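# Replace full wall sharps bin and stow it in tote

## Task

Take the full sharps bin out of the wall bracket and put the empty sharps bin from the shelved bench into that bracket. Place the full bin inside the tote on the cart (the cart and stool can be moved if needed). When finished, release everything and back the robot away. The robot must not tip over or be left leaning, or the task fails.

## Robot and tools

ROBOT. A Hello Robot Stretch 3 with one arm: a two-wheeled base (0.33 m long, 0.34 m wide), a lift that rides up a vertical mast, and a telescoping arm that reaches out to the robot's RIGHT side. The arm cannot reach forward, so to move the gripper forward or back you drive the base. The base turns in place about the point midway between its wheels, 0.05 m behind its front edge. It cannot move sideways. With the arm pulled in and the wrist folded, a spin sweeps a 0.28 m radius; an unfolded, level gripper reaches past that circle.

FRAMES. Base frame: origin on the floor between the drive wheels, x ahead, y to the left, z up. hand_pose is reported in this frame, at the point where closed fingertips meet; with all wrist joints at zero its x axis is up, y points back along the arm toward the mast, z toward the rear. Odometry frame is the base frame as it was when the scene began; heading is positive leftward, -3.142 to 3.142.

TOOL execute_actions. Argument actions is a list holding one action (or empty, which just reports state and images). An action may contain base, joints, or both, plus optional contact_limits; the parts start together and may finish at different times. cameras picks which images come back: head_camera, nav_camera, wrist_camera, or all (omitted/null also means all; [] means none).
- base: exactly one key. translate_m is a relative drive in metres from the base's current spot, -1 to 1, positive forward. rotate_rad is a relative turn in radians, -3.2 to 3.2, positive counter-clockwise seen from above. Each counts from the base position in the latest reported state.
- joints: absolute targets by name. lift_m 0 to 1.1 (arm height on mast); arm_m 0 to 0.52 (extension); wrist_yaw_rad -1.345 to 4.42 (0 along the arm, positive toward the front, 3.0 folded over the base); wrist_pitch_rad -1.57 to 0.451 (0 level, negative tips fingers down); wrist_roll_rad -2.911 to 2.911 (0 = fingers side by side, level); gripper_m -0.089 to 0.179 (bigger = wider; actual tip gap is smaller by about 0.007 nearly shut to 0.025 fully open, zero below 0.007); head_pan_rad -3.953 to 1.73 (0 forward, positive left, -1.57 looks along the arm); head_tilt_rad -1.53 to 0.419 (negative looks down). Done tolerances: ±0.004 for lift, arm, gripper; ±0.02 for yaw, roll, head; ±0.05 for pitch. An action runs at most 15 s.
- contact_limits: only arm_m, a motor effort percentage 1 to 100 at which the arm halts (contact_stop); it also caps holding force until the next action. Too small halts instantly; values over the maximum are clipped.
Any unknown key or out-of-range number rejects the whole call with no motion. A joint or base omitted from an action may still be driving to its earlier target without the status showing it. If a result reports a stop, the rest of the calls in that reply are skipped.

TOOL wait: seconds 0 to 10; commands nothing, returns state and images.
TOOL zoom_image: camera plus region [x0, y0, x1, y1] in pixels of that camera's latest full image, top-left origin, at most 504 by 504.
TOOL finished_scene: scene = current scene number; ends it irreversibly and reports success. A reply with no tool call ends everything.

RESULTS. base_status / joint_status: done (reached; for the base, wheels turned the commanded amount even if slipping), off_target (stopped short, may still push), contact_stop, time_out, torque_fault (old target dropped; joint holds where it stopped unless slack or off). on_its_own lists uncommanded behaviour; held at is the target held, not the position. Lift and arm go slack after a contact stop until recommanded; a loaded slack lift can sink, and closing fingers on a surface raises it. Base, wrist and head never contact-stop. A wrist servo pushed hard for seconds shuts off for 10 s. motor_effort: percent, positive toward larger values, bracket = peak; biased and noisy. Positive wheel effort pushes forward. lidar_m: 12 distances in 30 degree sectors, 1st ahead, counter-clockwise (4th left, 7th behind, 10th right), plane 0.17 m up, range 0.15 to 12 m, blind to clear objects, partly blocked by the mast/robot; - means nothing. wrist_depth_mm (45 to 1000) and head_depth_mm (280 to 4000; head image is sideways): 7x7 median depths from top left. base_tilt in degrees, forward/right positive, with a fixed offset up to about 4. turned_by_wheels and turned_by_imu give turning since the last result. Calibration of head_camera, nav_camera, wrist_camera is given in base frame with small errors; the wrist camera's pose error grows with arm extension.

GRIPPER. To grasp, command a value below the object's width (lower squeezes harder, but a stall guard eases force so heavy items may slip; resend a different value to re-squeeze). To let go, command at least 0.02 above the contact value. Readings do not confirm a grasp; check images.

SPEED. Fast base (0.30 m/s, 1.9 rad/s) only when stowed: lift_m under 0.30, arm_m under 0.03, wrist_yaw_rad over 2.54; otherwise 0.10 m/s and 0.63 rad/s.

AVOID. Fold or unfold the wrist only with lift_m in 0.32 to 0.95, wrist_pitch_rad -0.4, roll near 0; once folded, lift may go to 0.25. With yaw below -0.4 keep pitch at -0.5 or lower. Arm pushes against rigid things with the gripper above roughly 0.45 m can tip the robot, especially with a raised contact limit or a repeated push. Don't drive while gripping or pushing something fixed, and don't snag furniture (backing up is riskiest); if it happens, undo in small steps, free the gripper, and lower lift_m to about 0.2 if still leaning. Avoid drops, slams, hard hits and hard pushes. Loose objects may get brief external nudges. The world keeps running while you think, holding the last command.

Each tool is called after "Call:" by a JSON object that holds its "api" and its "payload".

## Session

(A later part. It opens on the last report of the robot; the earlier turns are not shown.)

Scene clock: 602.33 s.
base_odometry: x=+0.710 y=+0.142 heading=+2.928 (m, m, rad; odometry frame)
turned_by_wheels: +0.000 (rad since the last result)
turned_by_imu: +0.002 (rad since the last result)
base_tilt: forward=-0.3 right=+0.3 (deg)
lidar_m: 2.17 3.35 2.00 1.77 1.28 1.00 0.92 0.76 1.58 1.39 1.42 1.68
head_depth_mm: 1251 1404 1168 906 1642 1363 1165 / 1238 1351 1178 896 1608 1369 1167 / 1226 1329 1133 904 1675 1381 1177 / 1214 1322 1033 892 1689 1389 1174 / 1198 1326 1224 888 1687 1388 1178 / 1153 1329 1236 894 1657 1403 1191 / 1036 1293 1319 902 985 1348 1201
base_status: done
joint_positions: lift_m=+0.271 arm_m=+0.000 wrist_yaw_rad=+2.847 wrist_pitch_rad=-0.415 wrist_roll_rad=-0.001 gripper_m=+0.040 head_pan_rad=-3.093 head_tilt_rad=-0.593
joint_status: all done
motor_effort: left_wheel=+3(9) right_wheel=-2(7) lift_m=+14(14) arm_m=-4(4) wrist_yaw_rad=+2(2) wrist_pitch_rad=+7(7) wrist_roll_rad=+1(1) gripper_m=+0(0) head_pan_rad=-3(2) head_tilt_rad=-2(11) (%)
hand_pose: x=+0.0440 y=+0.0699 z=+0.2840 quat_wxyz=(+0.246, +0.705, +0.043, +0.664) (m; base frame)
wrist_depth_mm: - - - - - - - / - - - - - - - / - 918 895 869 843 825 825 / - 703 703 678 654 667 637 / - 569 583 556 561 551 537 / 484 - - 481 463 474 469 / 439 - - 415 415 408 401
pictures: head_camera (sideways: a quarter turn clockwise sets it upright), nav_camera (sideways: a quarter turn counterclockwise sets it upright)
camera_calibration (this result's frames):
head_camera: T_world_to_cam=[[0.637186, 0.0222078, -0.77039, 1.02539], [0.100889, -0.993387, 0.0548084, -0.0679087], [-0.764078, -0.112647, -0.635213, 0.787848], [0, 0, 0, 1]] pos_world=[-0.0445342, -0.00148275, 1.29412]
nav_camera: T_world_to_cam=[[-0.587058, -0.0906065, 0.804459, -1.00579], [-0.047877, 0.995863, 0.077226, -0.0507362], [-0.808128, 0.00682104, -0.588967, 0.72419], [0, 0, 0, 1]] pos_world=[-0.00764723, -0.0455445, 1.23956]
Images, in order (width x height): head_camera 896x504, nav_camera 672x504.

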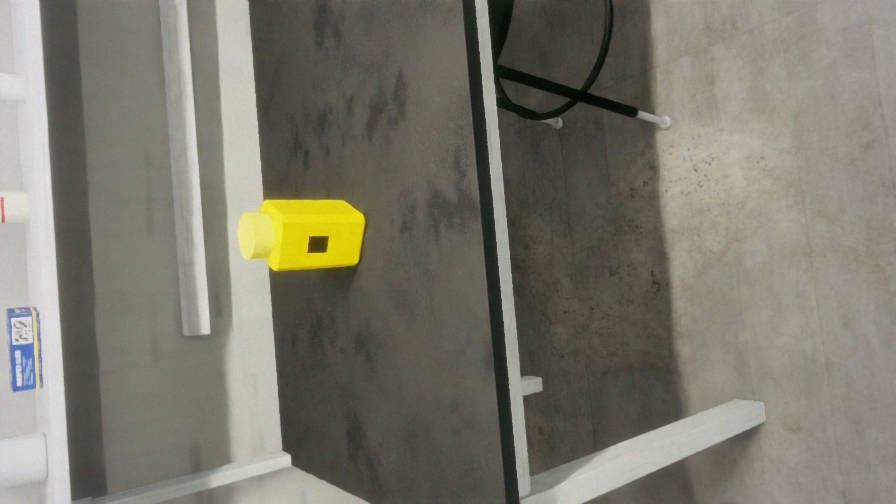

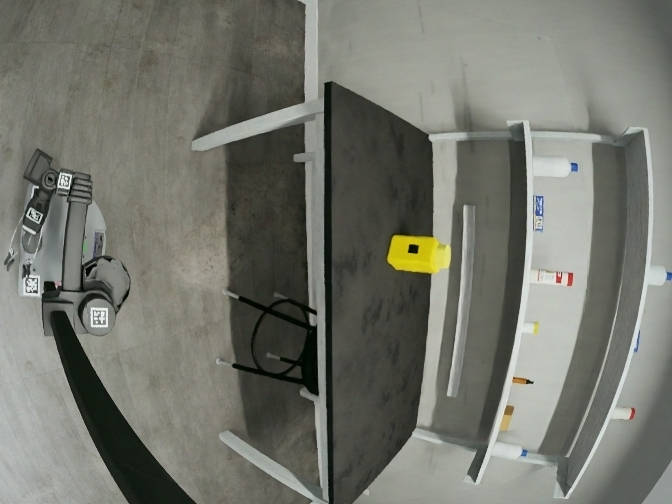

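Call:
{"api": "execute_actions", "payload": {"actions": [{"base": {"translate_m": -0.25}}], "cameras": []}}

Call:
{"api": "execute_actions", "payload": {"actions": [{"base": {"rotate_rad": -1.357}, "joints": {"lift_m": 0.29, "head_pan_rad": -1.57, "head_tilt_rad": -0.6}}], "cameras": ["head_camera", "nav_camera"]}}

Scene clock: 724.93 s.
base_odometry: x=+0.954 y=+0.089 heading=+2.928 (m, m, rad; odometry frame)
turned_by_wheels: +0.000 (rad since the last result)
turned_by_imu: +0.001 (rad since the last result)
base_tilt: forward=-0.3 right=+0.4 (deg)
lidar_m: 2.29 3.59 1.94 1.71 1.14 0.68 0.67 1.10 0.58 1.45 1.45 1.75
head_depth_mm: 1030 1132 1158 857 676 1361 1160 / 982 1109 1179 862 681 1342 1165 / 981 1102 1193 868 684 1353 1169 / 972 1096 796 823 691 1349 1176 / 948 1089 1194 888 696 1352 1189 / 759 1091 1169 894 701 1335 1189 / 936 1081 1177 906 705 1343 1128
base_status: done
joint_positions: lift_m=+0.271 arm_m=+0.000 wrist_yaw_rad=+2.847 wrist_pitch_rad=-0.415 wrist_roll_rad=-0.001 gripper_m=+0.040 head_pan_rad=-3.093 head_tilt_rad=-0.594
joint_status: not commanded
motor_effort: left_wheel=+3(9) right_wheel=-2(7) lift_m=+13(14) arm_m=-3(4) wrist_yaw_rad=+2(2) wrist_pitch_rad=+7(7) wrist_roll_rad=+1(1) gripper_m=+0(1) head_pan_rad=-3(4) head_tilt_rad=-2(3) (%)
hand_pose: x=+0.0440 y=+0.0699 z=+0.2840 quat_wxyz=(+0.246, +0.705, +0.043, +0.664) (m; base frame)
wrist_depth_mm: - - - - - - - / - - - - - - - / - 898 897 855 842 873 809 / - 712 700 661 668 652 651 / - 589 592 563 567 548 541 / 484 - - 474 450 474 466 / 435 - - 410 408 409 403
pictures: none
No camera images: the call's "cameras" was empty. Leave "cameras" out to get every camera's image.

Scene clock: 727.00 s.
base_odometry: x=+0.954 y=+0.089 heading=+1.571 (m, m, rad; odometry frame)
turned_by_wheels: -1.357 (rad since the last result)
turned_by_imu: -1.344 (rad since the last result)
base_tilt: forward=-0.4 right=+0.4 (deg)
lidar_m: 1.45 1.52 2.08 3.58 3.32 1.78 1.71 0.79 0.67 1.10 0.58 1.51
head_depth_mm: 933 1069 1161 858 677 1265 1168 / 952 1077 1167 836 682 1331 1169 / 955 1088 1140 818 687 1349 1172 / 944 1094 1195 880 690 1346 1177 / 955 1119 1198 889 696 1366 1190 / 778 1106 1179 897 700 1368 1137 / 907 1129 1289 903 705 843 1165
base_status: done
joint_positions: lift_m=+0.289 arm_m=+0.000 wrist_yaw_rad=+2.847 wrist_pitch_rad=-0.415 wrist_roll_rad=-0.001 gripper_m=+0.040 head_pan_rad=-1.577 head_tilt_rad=-0.594
joint_status: all done
motor_effort: left_wheel=+3(14) right_wheel=-2(6) lift_m=+36(38) arm_m=-5(4) wrist_yaw_rad=+2(2) wrist_pitch_rad=+7(7) wrist_roll_rad=+1(1) gripper_m=+0(1) head_pan_rad=+5(50) head_tilt_rad=-2(3) (%)
hand_pose: x=+0.0440 y=+0.0699 z=+0.3029 quat_wxyz=(+0.246, +0.705, +0.043, +0.664) (m; base frame)
wrist_depth_mm: - - - - - - - / - - - - - - - / - 932 924 902 890 876 874 / - 730 732 707 697 685 674 / - 600 625 589 603 568 565 / 504 - - 503 473 487 486 / 448 - - 426 425 426 415
pictures: head_camera (sideways: a quarter turn clockwise sets it upright), nav_camera (sideways: a quarter turn counterclockwise sets it upright)
camera_calibration (this result's frames):
head_camera: T_world_to_cam=[[0.0127455, 0.637646, -0.770224, 1.02898], [0.997423, 0.0462838, 0.0548221, -0.0733954], [0.0706059, -0.768938, -0.635413, 0.783017], [0, 0, 0, 1]] pos_world=[0.00480573, -0.0506374, 1.29411]
nav_camera: T_world_to_cam=[[0.0582974, -0.59135, 0.804305, -1.00953], [-0.996991, 0.00674951, 0.0772261, -0.0449467], [-0.0510964, -0.806387, -0.589177, 0.719845], [0, 0, 0, 1]] pos_world=[0.0508228, -0.0162063, 1.23955]
Images, in order (width x height): head_camera 896x504, nav_camera 672x504.

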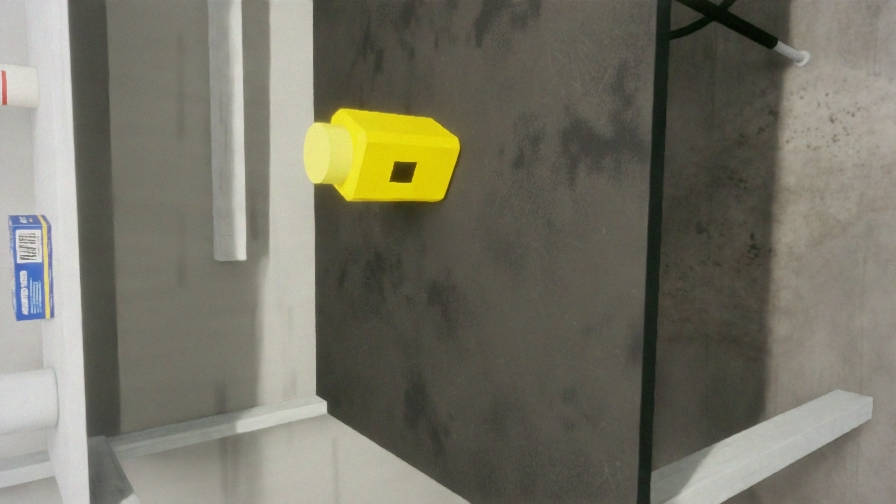

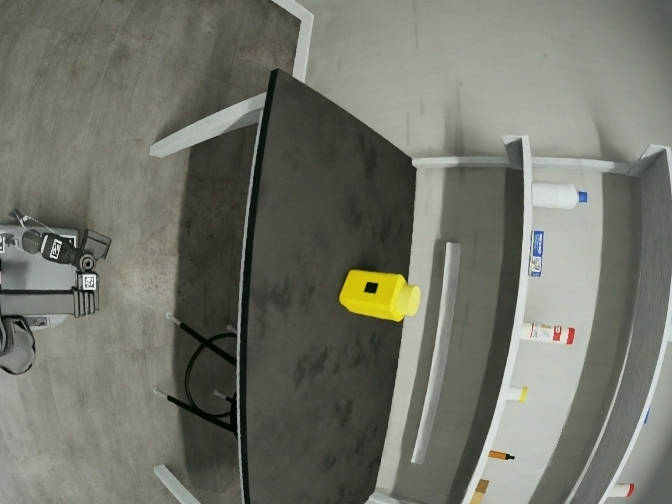

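Call:
{"api": "zoom_image", "payload": {"camera": "head_camera", "region": [280, 80, 500, 230]}}

Region (280, 80, 500, 230) of head_camera's 896x504 image, scaled by 2.291, with more detail than that image has; it fills the top 344 rows of this view, and the rest is white.

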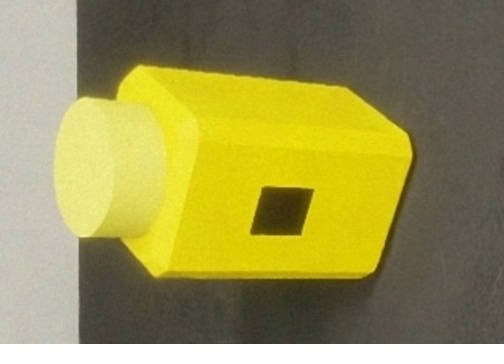

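Call:
{"api": "execute_actions", "payload": {"actions": [{"base": {"translate_m": 0.053}, "joints": {"lift_m": 0.64, "wrist_pitch_rad": -0.4}}], "cameras": []}}

Call:
{"api": "execute_actions", "payload": {"actions": [{"joints": {"lift_m": 0.90, "wrist_yaw_rad": -0.39, "gripper_m": 0.165}}], "cameras": []}}

Call:
{"api": "execute_actions", "payload": {"actions": [{"joints": {"wrist_pitch_rad": 0.0, "arm_m": 0.12}}]}}

Scene clock: 814.10 s.
base_odometry: x=+0.954 y=+0.142 heading=+1.571 (m, m, rad; odometry frame)
turned_by_wheels: +0.000 (rad since the last result)
turned_by_imu: +0.001 (rad since the last result)
base_tilt: forward=-0.3 right=+0.3 (deg)
lidar_m: 1.39 1.47 2.00 3.58 3.39 1.84 1.76 0.83 0.70 1.10 0.54 1.45
head_depth_mm: 931 1063 1167 857 676 1301 1157 / 948 1083 779 805 682 1336 1162 / 940 1087 1187 842 687 1349 1180 / 947 1109 1192 881 690 1348 1192 / 948 1123 1202 888 697 1361 1185 / 933 1105 1227 895 700 1333 1118 / 959 1128 1296 1434 707 833 1195
base_status: done
joint_positions: lift_m=+0.639 arm_m=+0.000 wrist_yaw_rad=+2.847 wrist_pitch_rad=-0.415 wrist_roll_rad=-0.001 gripper_m=+0.040 head_pan_rad=-1.577 head_tilt_rad=-0.594
joint_status: all done
motor_effort: left_wheel=+3(13) right_wheel=-2(4) lift_m=+36(36) arm_m=-4(4) wrist_yaw_rad=+2(2) wrist_pitch_rad=+7(9) wrist_roll_rad=+1(1) gripper_m=+0(0) head_pan_rad=+4(4) head_tilt_rad=-3(2) (%)
hand_pose: x=+0.0439 y=+0.0699 z=+0.6528 quat_wxyz=(+0.246, +0.705, +0.043, +0.664) (m; base frame)
wrist_depth_mm: - - - - - - - / - - - - - - - / - - - - - - - / - - - - - - - / - - - - - - - / 942 - 874 894 859 878 870 / 820 - 776 801 782 785 790
pictures: none
No camera images: the call's "cameras" was empty. Leave "cameras" out to get every camera's image.

Scene clock: 817.30 s.
base_odometry: x=+0.954 y=+0.142 heading=+1.571 (m, m, rad; odometry frame)
turned_by_wheels: +0.000 (rad since the last result)
turned_by_imu: +0.000 (rad since the last result)
base_tilt: forward=-0.3 right=+0.4 (deg)
lidar_m: 1.39 1.47 1.99 3.58 3.38 1.83 1.77 0.83 0.70 1.10 0.54 1.45
head_depth_mm: 932 1061 1165 853 699 - - / 952 1077 779 805 724 - - / 945 1087 1182 844 687 1378 - / 950 1109 1192 881 689 1350 1180 / 954 1119 1196 889 698 1358 1186 / 931 1100 1223 898 702 1337 1116 / 959 1132 1297 1436 705 839 1196
base_status: not commanded
joint_positions: lift_m=+0.899 arm_m=+0.000 wrist_yaw_rad=-0.386 wrist_pitch_rad=-0.415 wrist_roll_rad=-0.001 gripper_m=+0.165 head_pan_rad=-1.577 head_tilt_rad=-0.594
joint_status: all done
motor_effort: left_wheel=+3(3) right_wheel=-2(2) lift_m=+36(35) arm_m=-4(3) wrist_yaw_rad=-2(4) wrist_pitch_rad=+7(7) wrist_roll_rad=+1(1) gripper_m=+1(83) head_pan_rad=+5(4) head_tilt_rad=-3(2) (%)
hand_pose: x=-0.1062 y=-0.3534 z=+0.9128 quat_wxyz=(+0.652, +0.011, -0.706, -0.276) (m; base frame)
wrist_depth_mm: 712 713 865 - - - - / 736 739 700 786 767 768 751 / 614 570 518 583 566 552 562 / 476 469 469 462 447 465 862 / 392 400 386 376 373 - - / 335 322 324 325 - - - / 278 282 290 - - - -
pictures: none
No camera images: the call's "cameras" was empty. Leave "cameras" out to get every camera's image.

Scene clock: 819.43 s.
base_odometry: x=+0.954 y=+0.142 heading=+1.571 (m, m, rad; odometry frame)
turned_by_wheels: +0.000 (rad since the last result)
turned_by_imu: +0.000 (rad since the last result)
base_tilt: forward=-0.3 right=+0.3 (deg)
lidar_m: 1.39 1.47 2.00 3.58 3.39 1.84 1.77 0.83 0.70 1.10 0.54 1.45
head_depth_mm: 932 1070 1164 - - 1300 1163 / 949 1079 776 - - 1302 1159 / 941 1087 1196 904 - 1341 1172 / 947 1108 1190 880 691 1355 1183 / 949 1111 1202 888 695 1365 1188 / 934 1103 1230 894 702 1334 1121 / 959 1129 1299 1429 705 837 1191
base_status: not commanded
joint_positions: lift_m=+0.899 arm_m=+0.120 wrist_yaw_rad=-0.387 wrist_pitch_rad=-0.021 wrist_roll_rad=-0.001 gripper_m=+0.165 head_pan_rad=-1.577 head_tilt_rad=-0.594
joint_status: all done
motor_effort: left_wheel=+3(3) right_wheel=-2(2) lift_m=+36(36) arm_m=+3(2) wrist_yaw_rad=-2(2) wrist_pitch_rad=+10(10) wrist_roll_rad=+1(1) gripper_m=+1(0) head_pan_rad=+6(5) head_tilt_rad=-2(2) (%)
hand_pose: x=-0.1181 y=-0.5014 z=+1.0088 quat_wxyz=(+0.693, -0.128, -0.695, -0.144) (m; base frame)
wrist_depth_mm: 453 485 532 637 757 952 - / 635 717 816 932 - - - / 664 735 834 960 - - - / 681 731 804 987 - - - / 694 777 382 778 756 - 685 / 658 570 385 565 544 505 529 / 454 459 394 446 431 417 411
pictures: head_camera (sideways: a quarter turn clockwise sets it upright), nav_camera (sideways: a quarter turn counterclockwise sets it upright), wrist_camera
camera_calibration (this result's frames):
head_camera: T_world_to_cam=[[0.0127233, 0.637646, -0.770224, 1.02898], [0.997421, 0.0463185, 0.054822, -0.0733954], [0.0706327, -0.768936, -0.635413, 0.783017], [0, 0, 0, 1]] pos_world=[0.00480749, -0.0506375, 1.29411]
nav_camera: T_world_to_cam=[[0.058318, -0.591348, 0.804305, -1.00953], [-0.996991, 0.00671482, 0.0772261, -0.0449467], [-0.0510683, -0.806388, -0.589177, 0.719845], [0, 0, 0, 1]] pos_world=[0.0508233, -0.0162047, 1.23955]
wrist_camera: T_world_to_cam=[[-0.887777, 0.457663, -0.0489546, 0.167019], [0.164916, 0.216987, -0.962143, 1.12177], [-0.429714, -0.862242, -0.268112, -0.0437799], [0, 0, 0, 1]] pos_world=[-0.0555342, -0.357597, 1.07574]
Images, in order (width x height): head_camera 896x504, nav_camera 672x504, wrist_camera 644x364.

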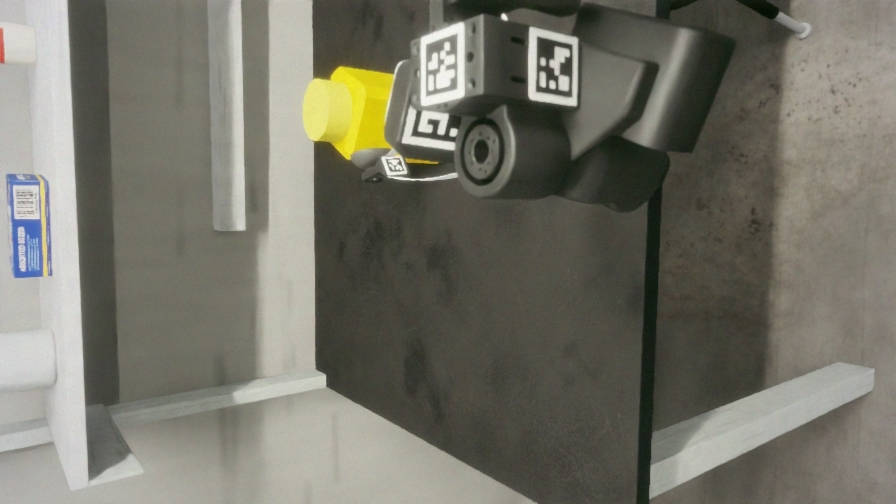

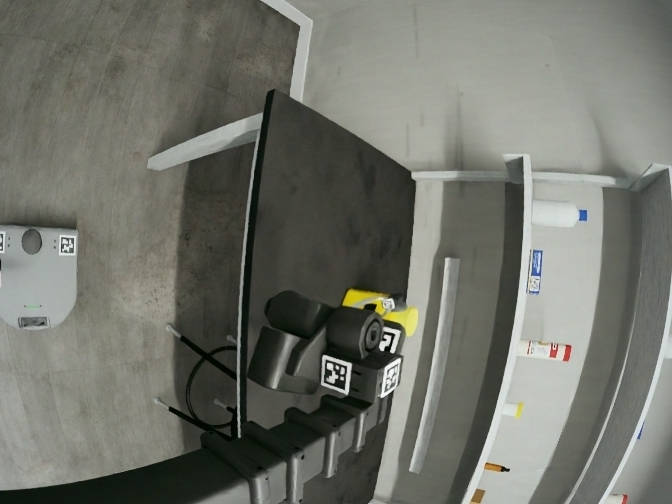

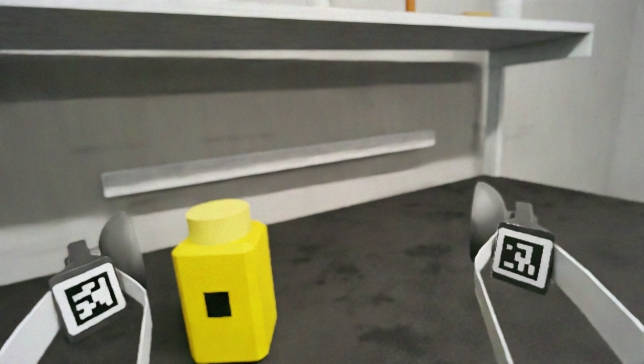

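Call:
{"api": "execute_actions", "payload": {"actions": [{"joints": {"arm_m": 0.375}, "contact_limits": {"arm_m": 15}}]}}

Scene clock: 832.47 s.
base_odometry: x=+0.954 y=+0.142 heading=+1.571 (m, m, rad; odometry frame)
turned_by_wheels: +0.000 (rad since the last result)
turned_by_imu: +0.001 (rad since the last result)
base_tilt: forward=-0.3 right=+0.3 (deg)
lidar_m: 1.39 1.47 1.99 3.58 3.40 1.84 1.77 0.83 0.70 1.10 0.54 1.45
head_depth_mm: 929 1063 - 825 675 1298 1158 / 951 1071 - 809 680 1340 1167 / 941 1084 - 837 685 1346 1172 / 947 1110 1196 876 690 1353 1179 / 949 1120 1196 886 695 1359 1186 / 932 1103 1229 892 701 1331 1121 / 959 1131 1292 1439 706 837 1198
base_status: not commanded
joint_positions: lift_m=+0.899 arm_m=+0.375 wrist_yaw_rad=-0.388 wrist_pitch_rad=-0.020 wrist_roll_rad=-0.001 gripper_m=+0.165 head_pan_rad=-1.577 head_tilt_rad=-0.594
joint_status: all done
motor_effort: left_wheel=+3(2) right_wheel=-2(2) lift_m=+36(37) arm_m=+3(6) wrist_yaw_rad=-1(1) wrist_pitch_rad=+9(9) wrist_roll_rad=+1(1) gripper_m=+0(1) head_pan_rad=+5(4) head_tilt_rad=-3(3) (%)
contact_limits: arm_m 15 (drawing in: default 28, maximum 46; extending or still: default 37, maximum 62)
hand_pose: x=-0.1181 y=-0.7564 z=+1.0089 quat_wxyz=(+0.693, -0.129, -0.694, -0.144) (m; base frame)
wrist_depth_mm: 431 462 532 590 623 690 782 / 452 500 564 649 764 921 - / 454 514 572 647 756 909 - / 471 500 554 638 763 937 - / 474 547 609 707 768 - 704 / 476 571 579 553 560 501 521 / 452 462 421 171 429 417 409
pictures: head_camera (sideways: a quarter turn clockwise sets it upright), nav_camera (sideways: a quarter turn counterclockwise sets it upright), wrist_camera
camera_calibration (this result's frames):
head_camera: T_world_to_cam=[[0.0127043, 0.637647, -0.770224, 1.02898], [0.99742, 0.0463482, 0.0548221, -0.0733954], [0.0706556, -0.768933, -0.635413, 0.783017], [0, 0, 0, 1]] pos_world=[0.004809, -0.0506375, 1.29411]
nav_camera: T_world_to_cam=[[0.0583356, -0.591347, 0.804305, -1.00953], [-0.996991, 0.0066851, 0.0772261, -0.0449467], [-0.0510442, -0.80639, -0.589177, 0.719845], [0, 0, 0, 1]] pos_world=[0.0508238, -0.0162034, 1.23955]
wrist_camera: T_world_to_cam=[[-0.887622, 0.457957, -0.049011, 0.283939], [0.164762, 0.216357, -0.962311, 1.17694], [-0.430094, -0.862244, -0.267497, -0.2643], [0, 0, 0, 1]] pos_world=[-0.055559, -0.612563, 1.0758]
Images, in order (width x height): head_camera 896x504, nav_camera 672x504, wrist_camera 644x364.

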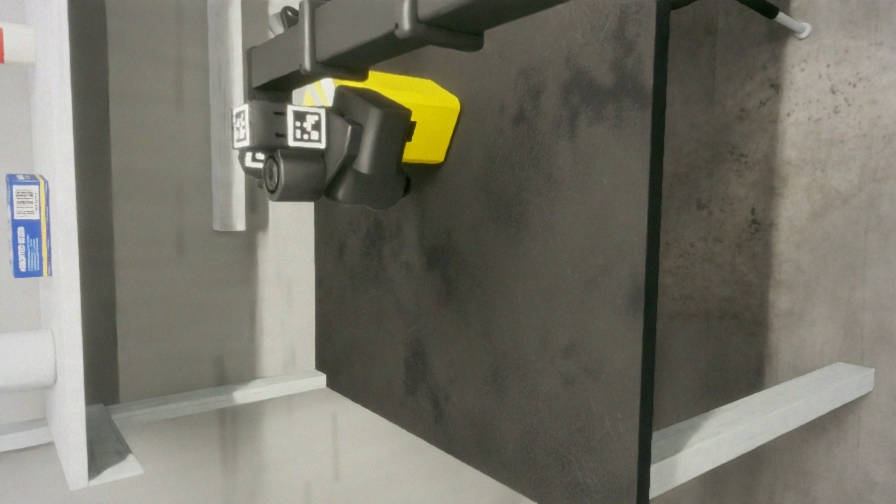

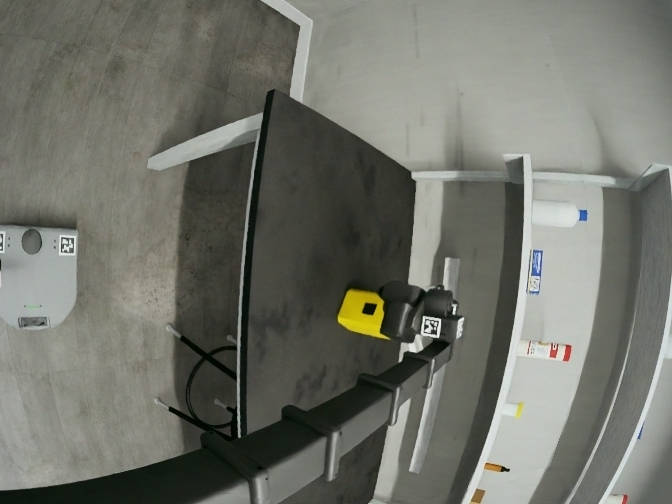

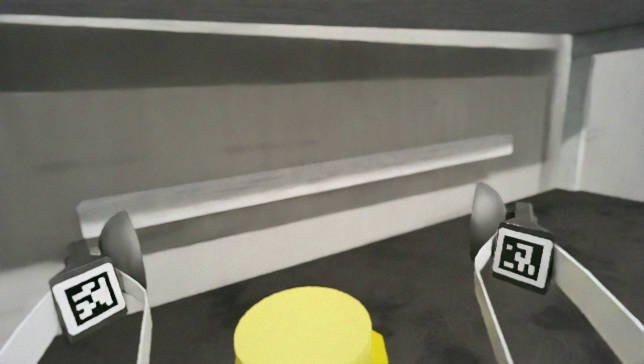

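Call:
{"api": "execute_actions", "payload": {"actions": [{"joints": {"lift_m": 0.82}}], "cameras": ["head_camera", "wrist_camera"]}}

Scene clock: 858.57 s.
base_odometry: x=+0.954 y=+0.142 heading=+1.571 (m, m, rad; odometry frame)
turned_by_wheels: +0.000 (rad since the last result)
turned_by_imu: +0.000 (rad since the last result)
base_tilt: forward=-0.4 right=+0.3 (deg)
lidar_m: 1.39 1.47 2.00 3.57 3.38 1.84 1.77 0.83 0.70 1.10 0.55 1.45
head_depth_mm: 930 1066 1169 - - 1299 1158 / 954 1077 1194 786 680 1342 1171 / 938 1091 1196 807 688 1345 1170 / 945 1108 1188 875 693 1344 1180 / 949 1123 1198 886 697 1359 1188 / 933 1096 1232 894 698 1332 1119 / 959 1129 1293 1435 705 839 1197
base_status: not commanded
joint_positions: lift_m=+0.821 arm_m=+0.375 wrist_yaw_rad=-0.388 wrist_pitch_rad=-0.020 wrist_roll_rad=-0.001 gripper_m=+0.165 head_pan_rad=-1.577 head_tilt_rad=-0.594
joint_status: all done
motor_effort: left_wheel=+3(3) right_wheel=-2(2) lift_m=+13(36) arm_m=+3(4) wrist_yaw_rad=-1(2) wrist_pitch_rad=+9(10) wrist_roll_rad=+1(1) gripper_m=+0(1) head_pan_rad=+5(5) head_tilt_rad=-3(3) (%)
hand_pose: x=-0.1181 y=-0.7564 z=+0.9300 quat_wxyz=(+0.693, -0.129, -0.694, -0.144) (m; base frame)
wrist_depth_mm: 443 481 550 634 721 856 - / 453 500 559 633 746 915 - / 462 505 539 610 744 966 - / 473 515 560 173 774 878 761 / 482 553 138 132 553 - 516 / 482 448 135 133 379 371 388 / 338 340 131 131 296 311 303
pictures: head_camera (sideways: a quarter turn clockwise sets it upright), wrist_camera
camera_calibration (this result's frames):
head_camera: T_world_to_cam=[[0.0127041, 0.637647, -0.770224, 1.02898], [0.99742, 0.0463485, 0.054822, -0.0733954], [0.0706558, -0.768933, -0.635413, 0.783017], [0, 0, 0, 1]] pos_world=[0.00480902, -0.0506375, 1.29411]
wrist_camera: T_world_to_cam=[[-0.887623, 0.457954, -0.049017, 0.280076], [0.164737, 0.216297, -0.962329, 1.10101], [-0.430101, -0.862261, -0.267433, -0.285476], [0, 0, 0, 1]] pos_world=[-0.055558, -0.612561, 0.996914]
Images, in order (width x height): head_camera 896x504, wrist_camera 644x364.

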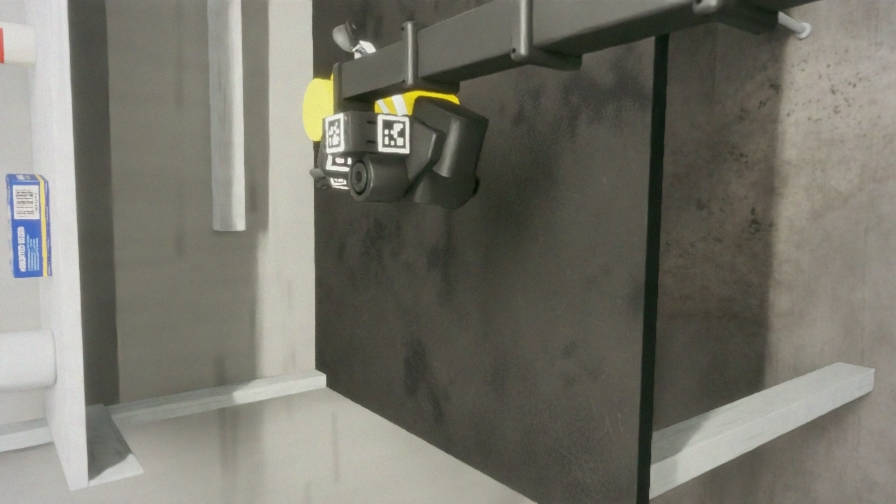

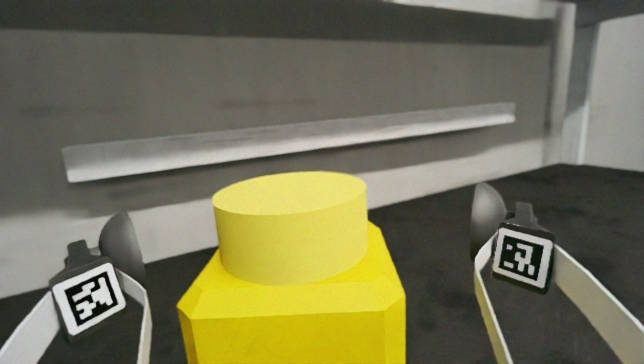

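Call:
{"api": "execute_actions", "payload": {"actions": [{"joints": {"lift_m": 0.785, "arm_m": 0.392}, "contact_limits": {"arm_m": 15}}], "cameras": ["head_camera", "wrist_camera"]}}

Scene clock: 871.23 s.
base_odometry: x=+0.954 y=+0.142 heading=+1.571 (m, m, rad; odometry frame)
turned_by_wheels: +0.000 (rad since the last result)
turned_by_imu: +0.000 (rad since the last result)
base_tilt: forward=-0.3 right=+0.4 (deg)
lidar_m: 1.39 1.47 1.99 3.60 3.38 1.84 1.76 0.83 0.70 1.10 0.54 1.45
head_depth_mm: 928 1066 1174 888 - 1300 1140 / 955 1080 1184 - 680 1339 1167 / 939 1084 1184 795 686 1345 1172 / 946 1106 1193 876 690 1350 1181 / 949 1119 1204 885 695 1358 1190 / 934 1103 1240 896 702 1335 1122 / 959 1131 1293 1435 706 833 1206
base_status: not commanded
joint_positions: lift_m=+0.786 arm_m=+0.392 wrist_yaw_rad=-0.388 wrist_pitch_rad=-0.020 wrist_roll_rad=-0.001 gripper_m=+0.165 head_pan_rad=-1.577 head_tilt_rad=-0.594
joint_status: all done
motor_effort: left_wheel=+3(3) right_wheel=-2(2) lift_m=+13(15) arm_m=+3(4) wrist_yaw_rad=-1(1) wrist_pitch_rad=+10(9) wrist_roll_rad=+1(1) gripper_m=+0(0) head_pan_rad=+5(5) head_tilt_rad=-2(3) (%)
contact_limits: arm_m 15 (drawing in: default 28, maximum 46; extending or still: default 37, maximum 62)
hand_pose: x=-0.1181 y=-0.7734 z=+0.8951 quat_wxyz=(+0.693, -0.129, -0.694, -0.144) (m; base frame)
wrist_depth_mm: 430 475 539 604 680 830 960 / 440 480 555 616 700 879 - / 445 447 461 110 748 916 - / 456 509 117 110 678 725 655 / 473 510 110 107 109 - 438 / 415 359 110 108 110 317 328 / 287 294 114 113 116 265 262
pictures: head_camera (sideways: a quarter turn clockwise sets it upright), wrist_camera
camera_calibration (this result's frames):
head_camera: T_world_to_cam=[[0.0127042, 0.637647, -0.770224, 1.02898], [0.99742, 0.0463483, 0.054822, -0.0733954], [0.0706557, -0.768933, -0.635413, 0.783017], [0, 0, 0, 1]] pos_world=[0.00480901, -0.0506375, 1.29411]
wrist_camera: T_world_to_cam=[[-0.887624, 0.457954, -0.0490179, 0.286148], [0.164733, 0.216288, -0.962332, 1.071], [-0.430102, -0.862263, -0.267422, -0.309507], [0, 0, 0, 1]] pos_world=[-0.0555579, -0.629564, 0.961918]
Images, in order (width x height): head_camera 896x504, wrist_camera 644x364.

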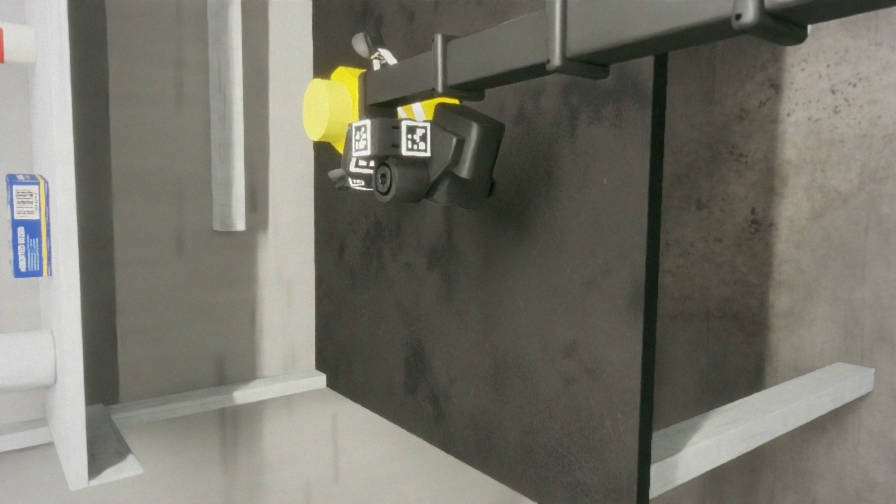

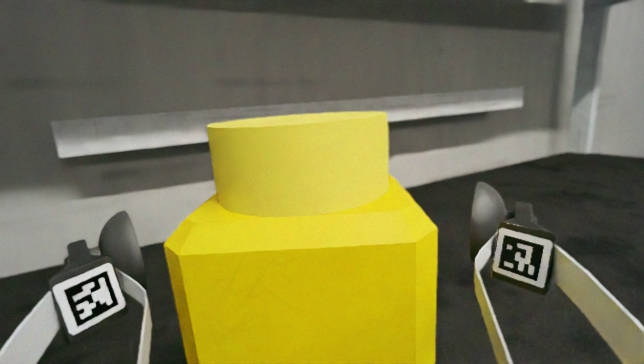

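Call:
{"api": "execute_actions", "payload": {"actions": [{"joints": {"lift_m": 0.775}}], "cameras": ["wrist_camera"]}}

Scene clock: 881.50 s.
base_odometry: x=+0.954 y=+0.142 heading=+1.571 (m, m, rad; odometry frame)
turned_by_wheels: +0.000 (rad since the last result)
turned_by_imu: +0.000 (rad since the last result)
base_tilt: forward=-0.3 right=+0.4 (deg)
lidar_m: 1.39 1.47 2.00 3.59 3.41 1.84 1.77 0.83 0.70 1.10 0.54 1.45
head_depth_mm: 931 1066 1168 883 - 1301 1137 / 948 1081 1172 - 682 1338 1167 / 939 1087 1189 843 686 1346 1177 / 946 1111 1188 877 690 1351 1178 / 951 1119 1199 886 697 1355 1181 / 933 1107 1227 892 701 1328 1116 / 959 1132 1294 1429 705 836 1188
base_status: not commanded
joint_positions: lift_m=+0.776 arm_m=+0.392 wrist_yaw_rad=-0.388 wrist_pitch_rad=-0.020 wrist_roll_rad=-0.001 gripper_m=+0.165 head_pan_rad=-1.577 head_tilt_rad=-0.594
joint_status: all done
motor_effort: left_wheel=+3(3) right_wheel=-2(2) lift_m=+13(13) arm_m=+4(2) wrist_yaw_rad=-1(1) wrist_pitch_rad=+9(9) wrist_roll_rad=+1(1) gripper_m=+1(1) head_pan_rad=+4(5) head_tilt_rad=-3(3) (%)
hand_pose: x=-0.1181 y=-0.7734 z=+0.8850 quat_wxyz=(+0.693, -0.129, -0.694, -0.144) (m; base frame)
wrist_depth_mm: 427 475 530 609 714 815 995 / 438 485 527 598 712 836 - / 433 440 110 106 752 917 - / 456 505 111 108 124 685 622 / 468 461 105 104 105 - 406 / 396 341 109 108 110 297 313 / 276 280 114 114 115 254 246
pictures: wrist_camera
camera_calibration (this result's frames):
wrist_camera: T_world_to_cam=[[-0.887624, 0.457954, -0.049018, 0.285658], [0.164733, 0.216288, -0.962332, 1.06138], [-0.430102, -0.862263, -0.267422, -0.312182], [0, 0, 0, 1]] pos_world=[-0.0555579, -0.629564, 0.951914]
Images, in order (width x height): wrist_camera 644x364.

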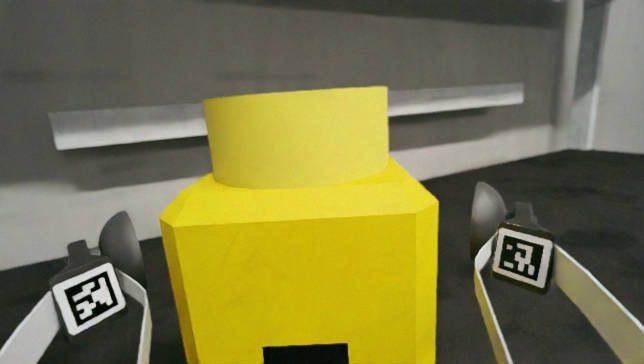

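Call:
{"api": "execute_actions", "payload": {"actions": [{"joints": {"gripper_m": 0.06}}], "cameras": ["head_camera", "wrist_camera"]}}

Scene clock: 888.47 s.
base_odometry: x=+0.954 y=+0.142 heading=+1.571 (m, m, rad; odometry frame)
turned_by_wheels: +0.000 (rad since the last result)
turned_by_imu: +0.000 (rad since the last result)
base_tilt: forward=-0.3 right=+0.4 (deg)
lidar_m: 1.39 1.47 2.00 3.58 3.40 1.84 1.77 0.83 0.70 1.10 0.54 1.45
head_depth_mm: 928 1069 1166 888 - 1302 1141 / 950 1076 795 - 682 1335 1163 / 942 1080 1190 844 685 1342 1170 / 947 1111 1201 880 689 1347 1178 / 950 1121 1208 885 696 1366 1185 / 933 1103 1231 895 700 1338 1114 / 961 1129 1292 1431 704 835 1192
base_status: not commanded
joint_positions: lift_m=+0.776 arm_m=+0.392 wrist_yaw_rad=-0.388 wrist_pitch_rad=-0.020 wrist_roll_rad=-0.001 gripper_m=+0.061 head_pan_rad=-1.577 head_tilt_rad=-0.594
joint_status: all done
motor_effort: left_wheel=+3(3) right_wheel=-2(2) lift_m=+14(13) arm_m=+3(3) wrist_yaw_rad=-1(1) wrist_pitch_rad=+9(9) wrist_roll_rad=+1(1) gripper_m=-21(93) head_pan_rad=+5(5) head_tilt_rad=-2(2) (%)
hand_pose: x=-0.1182 y=-0.7734 z=+0.8851 quat_wxyz=(+0.693, -0.129, -0.694, -0.144) (m; base frame)
wrist_depth_mm: 431 472 525 608 689 835 960 / 434 474 542 610 702 865 - / 434 431 128 119 749 937 - / 457 507 123 121 132 663 612 / 473 517 118 119 121 437 409 / 384 - 123 124 127 306 309 / 300 276 128 129 133 252 248
pictures: head_camera (sideways: a quarter turn clockwise sets it upright), wrist_camera
camera_calibration (this result's frames):
head_camera: T_world_to_cam=[[0.0127042, 0.637647, -0.770224, 1.02898], [0.99742, 0.0463483, 0.0548221, -0.0733954], [0.0706557, -0.768933, -0.635413, 0.783017], [0, 0, 0, 1]] pos_world=[0.00480901, -0.0506375, 1.29411]
wrist_camera: T_world_to_cam=[[-0.887502, 0.458189, -0.0490165, 0.285792], [0.164776, 0.216217, -0.962341, 1.06135], [-0.430336, -0.862156, -0.267391, -0.312171], [0, 0, 0, 1]] pos_world=[-0.0555819, -0.629568, 0.951917]
Images, in order (width x height): head_camera 896x504, wrist_camera 644x364.

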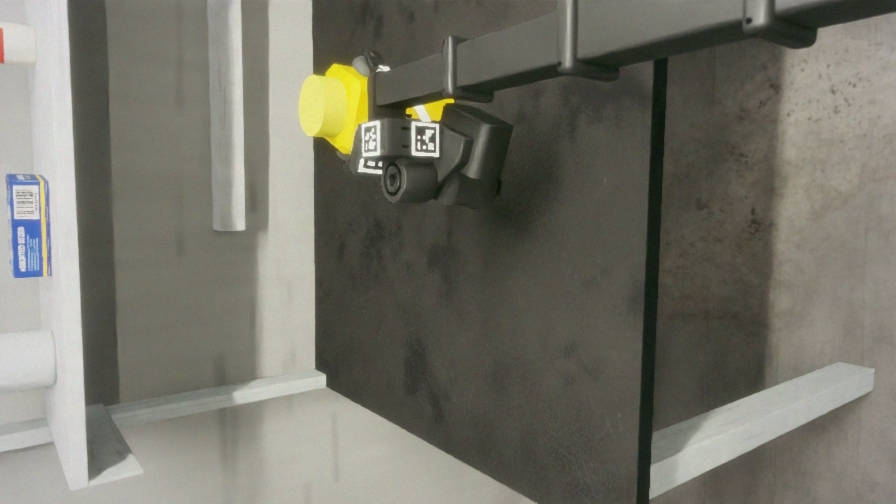

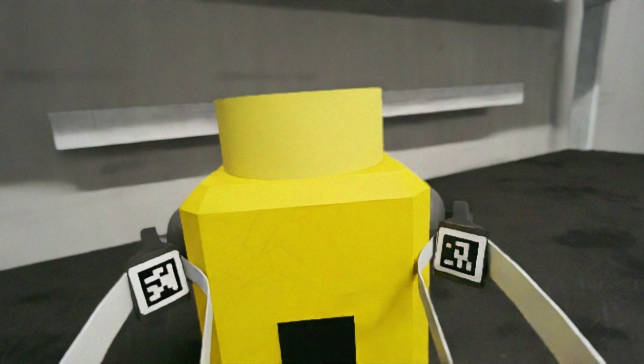

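Call:
{"api": "execute_actions", "payload": {"actions": [{"joints": {"lift_m": 0.86, "wrist_pitch_rad": 0.02}}], "cameras": ["wrist_camera"]}}

Call:
{"api": "execute_actions", "payload": {"actions": [{"joints": {"arm_m": 0.02, "wrist_yaw_rad": 0.0}}]}}

Scene clock: 900.50 s.
base_odometry: x=+0.954 y=+0.142 heading=+1.571 (m, m, rad; odometry frame)
turned_by_wheels: +0.000 (rad since the last result)
turned_by_imu: +0.000 (rad since the last result)
base_tilt: forward=-0.3 right=+0.4 (deg)
lidar_m: 1.39 1.46 2.00 3.58 3.42 1.83 1.76 0.83 0.70 1.10 0.54 1.45
head_depth_mm: 933 1062 1167 - 657 1305 1161 / 953 1067 - 830 682 1342 1166 / 938 1086 1192 834 685 1339 1170 / 948 1109 1186 883 690 1349 1183 / 949 1113 1199 888 695 1360 1189 / 934 1100 1230 895 700 1326 1119 / 962 1134 1287 1438 706 838 1198
base_status: not commanded
joint_positions: lift_m=+0.859 arm_m=+0.392 wrist_yaw_rad=-0.388 wrist_pitch_rad=-0.014 wrist_roll_rad=-0.001 gripper_m=+0.067 head_pan_rad=-1.577 head_tilt_rad=-0.594
joint_status: all done
on_its_own: gripper_m is held at +0.066, not at your +0.060, by its stall guard, which is not easing now
motor_effort: left_wheel=+3(2) right_wheel=-2(2) lift_m=+37(38) arm_m=+3(3) wrist_yaw_rad=-1(1) wrist_pitch_rad=+16(17) wrist_roll_rad=+1(1) gripper_m=-19(19) head_pan_rad=+5(5) head_tilt_rad=-3(3) (%)
hand_pose: x=-0.1183 y=-0.7735 z=+0.9703 quat_wxyz=(+0.694, -0.131, -0.694, -0.142) (m; base frame)
wrist_depth_mm: 436 462 533 607 687 786 854 / 433 479 538 616 715 879 - / 445 499 129 121 704 885 - / 457 456 124 121 133 908 931 / 465 508 118 119 121 632 610 / 484 - 122 124 127 451 447 / 419 403 127 129 132 368 357
pictures: wrist_camera
camera_calibration (this result's frames):
wrist_camera: T_world_to_cam=[[-0.887612, 0.457924, -0.0495069, 0.290247], [0.162767, 0.211302, -0.963773, 1.1408], [-0.430874, -0.863514, -0.262089, -0.295781], [0, 0, 0, 1]] pos_world=[-0.0555017, -0.629375, 1.03632]
Images, in order (width x height): wrist_camera 644x364.

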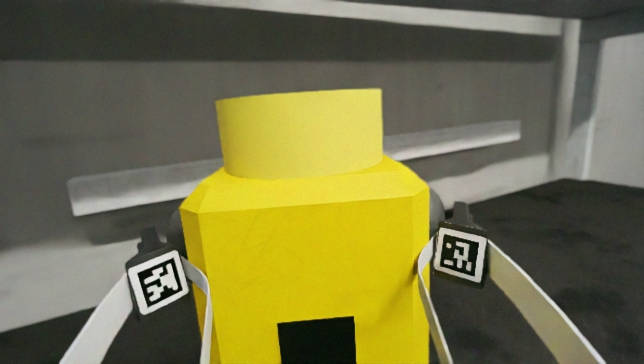

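Scene clock: 904.43 s.
base_odometry: x=+0.954 y=+0.142 heading=+1.571 (m, m, rad; odometry frame)
turned_by_wheels: +0.000 (rad since the last result)
turned_by_imu: +0.000 (rad since the last result)
base_tilt: forward=-0.3 right=+0.4 (deg)
lidar_m: 1.39 1.47 1.99 3.58 3.40 1.84 1.76 0.83 0.70 1.10 0.55 1.45
head_depth_mm: 930 1067 1160 856 675 - - / 950 1075 1175 461 650 - - / 938 1084 1181 443 462 - - / 947 1103 1188 882 670 1347 1177 / 950 1116 1201 882 696 1366 1184 / 930 1107 1230 896 700 1336 1122 / 962 1136 1292 1430 708 834 1208
base_status: not commanded
joint_positions: lift_m=+0.859 arm_m=+0.020 wrist_yaw_rad=-0.002 wrist_pitch_rad=-0.014 wrist_roll_rad=-0.001 gripper_m=+0.067 head_pan_rad=-1.577 head_tilt_rad=-0.594
joint_status: all done
on_its_own: gripper_m is held at +0.066, not at your +0.060, by its stall guard, which is not easing now
motor_effort: left_wheel=+3(3) right_wheel=-1(1) lift_m=+37(37) arm_m=-5(5) wrist_yaw_rad=+2(7) wrist_pitch_rad=+16(16) wrist_roll_rad=+1(1) gripper_m=-19(19) head_pan_rad=+4(5) head_tilt_rad=-2(2) (%)
hand_pose: x=-0.0220 y=-0.4211 z=+0.9703 quat_wxyz=(+0.708, +0.005, -0.706, -0.006) (m; base frame)
wrist_depth_mm: 804 614 684 712 809 909 945 / 841 864 876 878 952 960 997 / 853 858 130 121 941 993 - / 901 942 123 121 133 - 934 / 915 968 118 119 121 633 606 / 966 - 123 124 127 459 457 / 449 404 128 129 133 372 364
pictures: head_camera (sideways: a quarter turn clockwise sets it upright), nav_camera (sideways: a quarter turn counterclockwise sets it upright), wrist_camera
camera_calibration (this result's frames):
head_camera: T_world_to_cam=[[0.0126023, 0.637649, -0.770224, 1.02898], [0.997412, 0.0465077, 0.0548221, -0.0733953], [0.0707785, -0.768922, -0.635413, 0.783016], [0, 0, 0, 1]] pos_world=[0.0048171, -0.0506377, 1.29411]
nav_camera: T_world_to_cam=[[0.0584302, -0.591337, 0.804305, -1.00953], [-0.996992, 0.00652572, 0.0772261, -0.0449467], [-0.0509153, -0.806398, -0.589177, 0.719844], [0, 0, 0, 1]] pos_world=[0.0508264, -0.0161962, 1.23955]
wrist_camera: T_world_to_cam=[[-0.994706, 0.0900488, -0.0495076, 0.0570669], [0.0712368, 0.257033, -0.963773, 1.0679], [-0.0740616, -0.962198, -0.262087, 0.0163235], [0, 0, 0, 1]] pos_world=[-0.0181002, -0.263919, 1.03632]
Images, in order (width x height): head_camera 896x504, nav_camera 672x504, wrist_camera 644x364.

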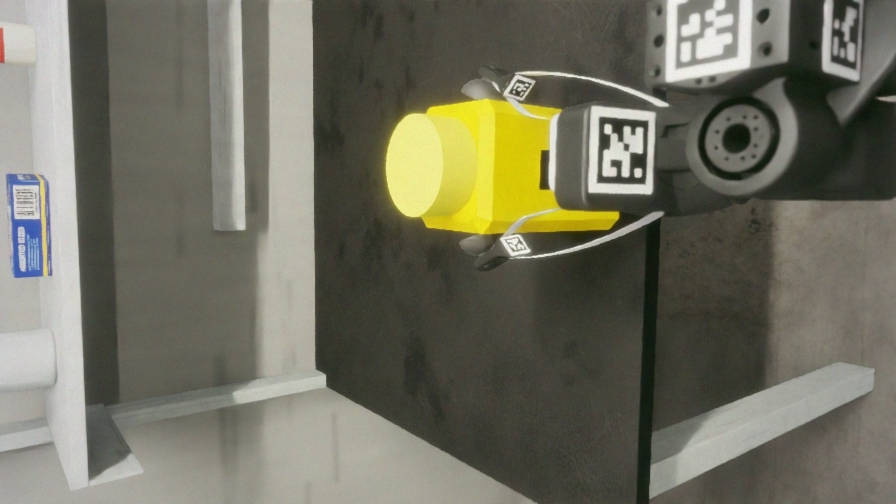

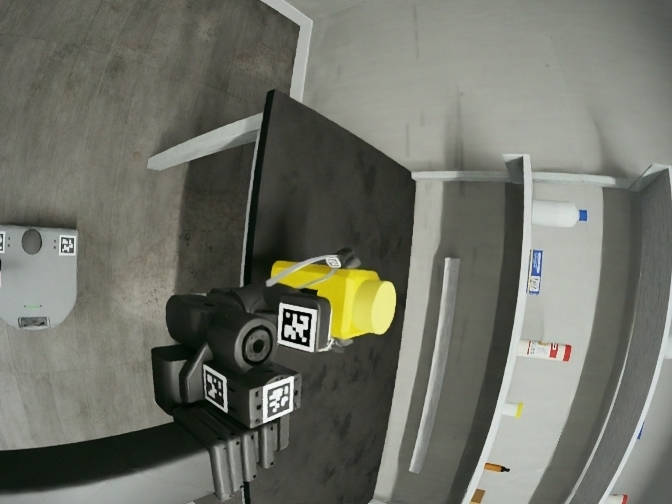

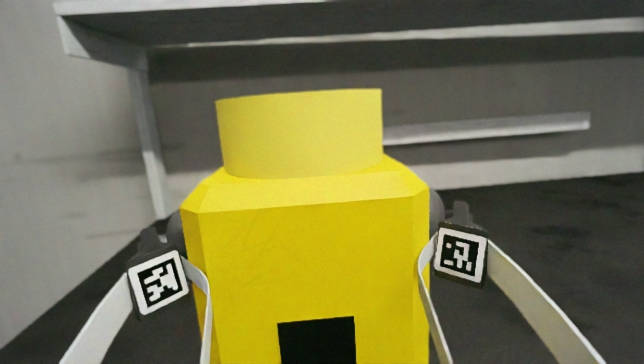

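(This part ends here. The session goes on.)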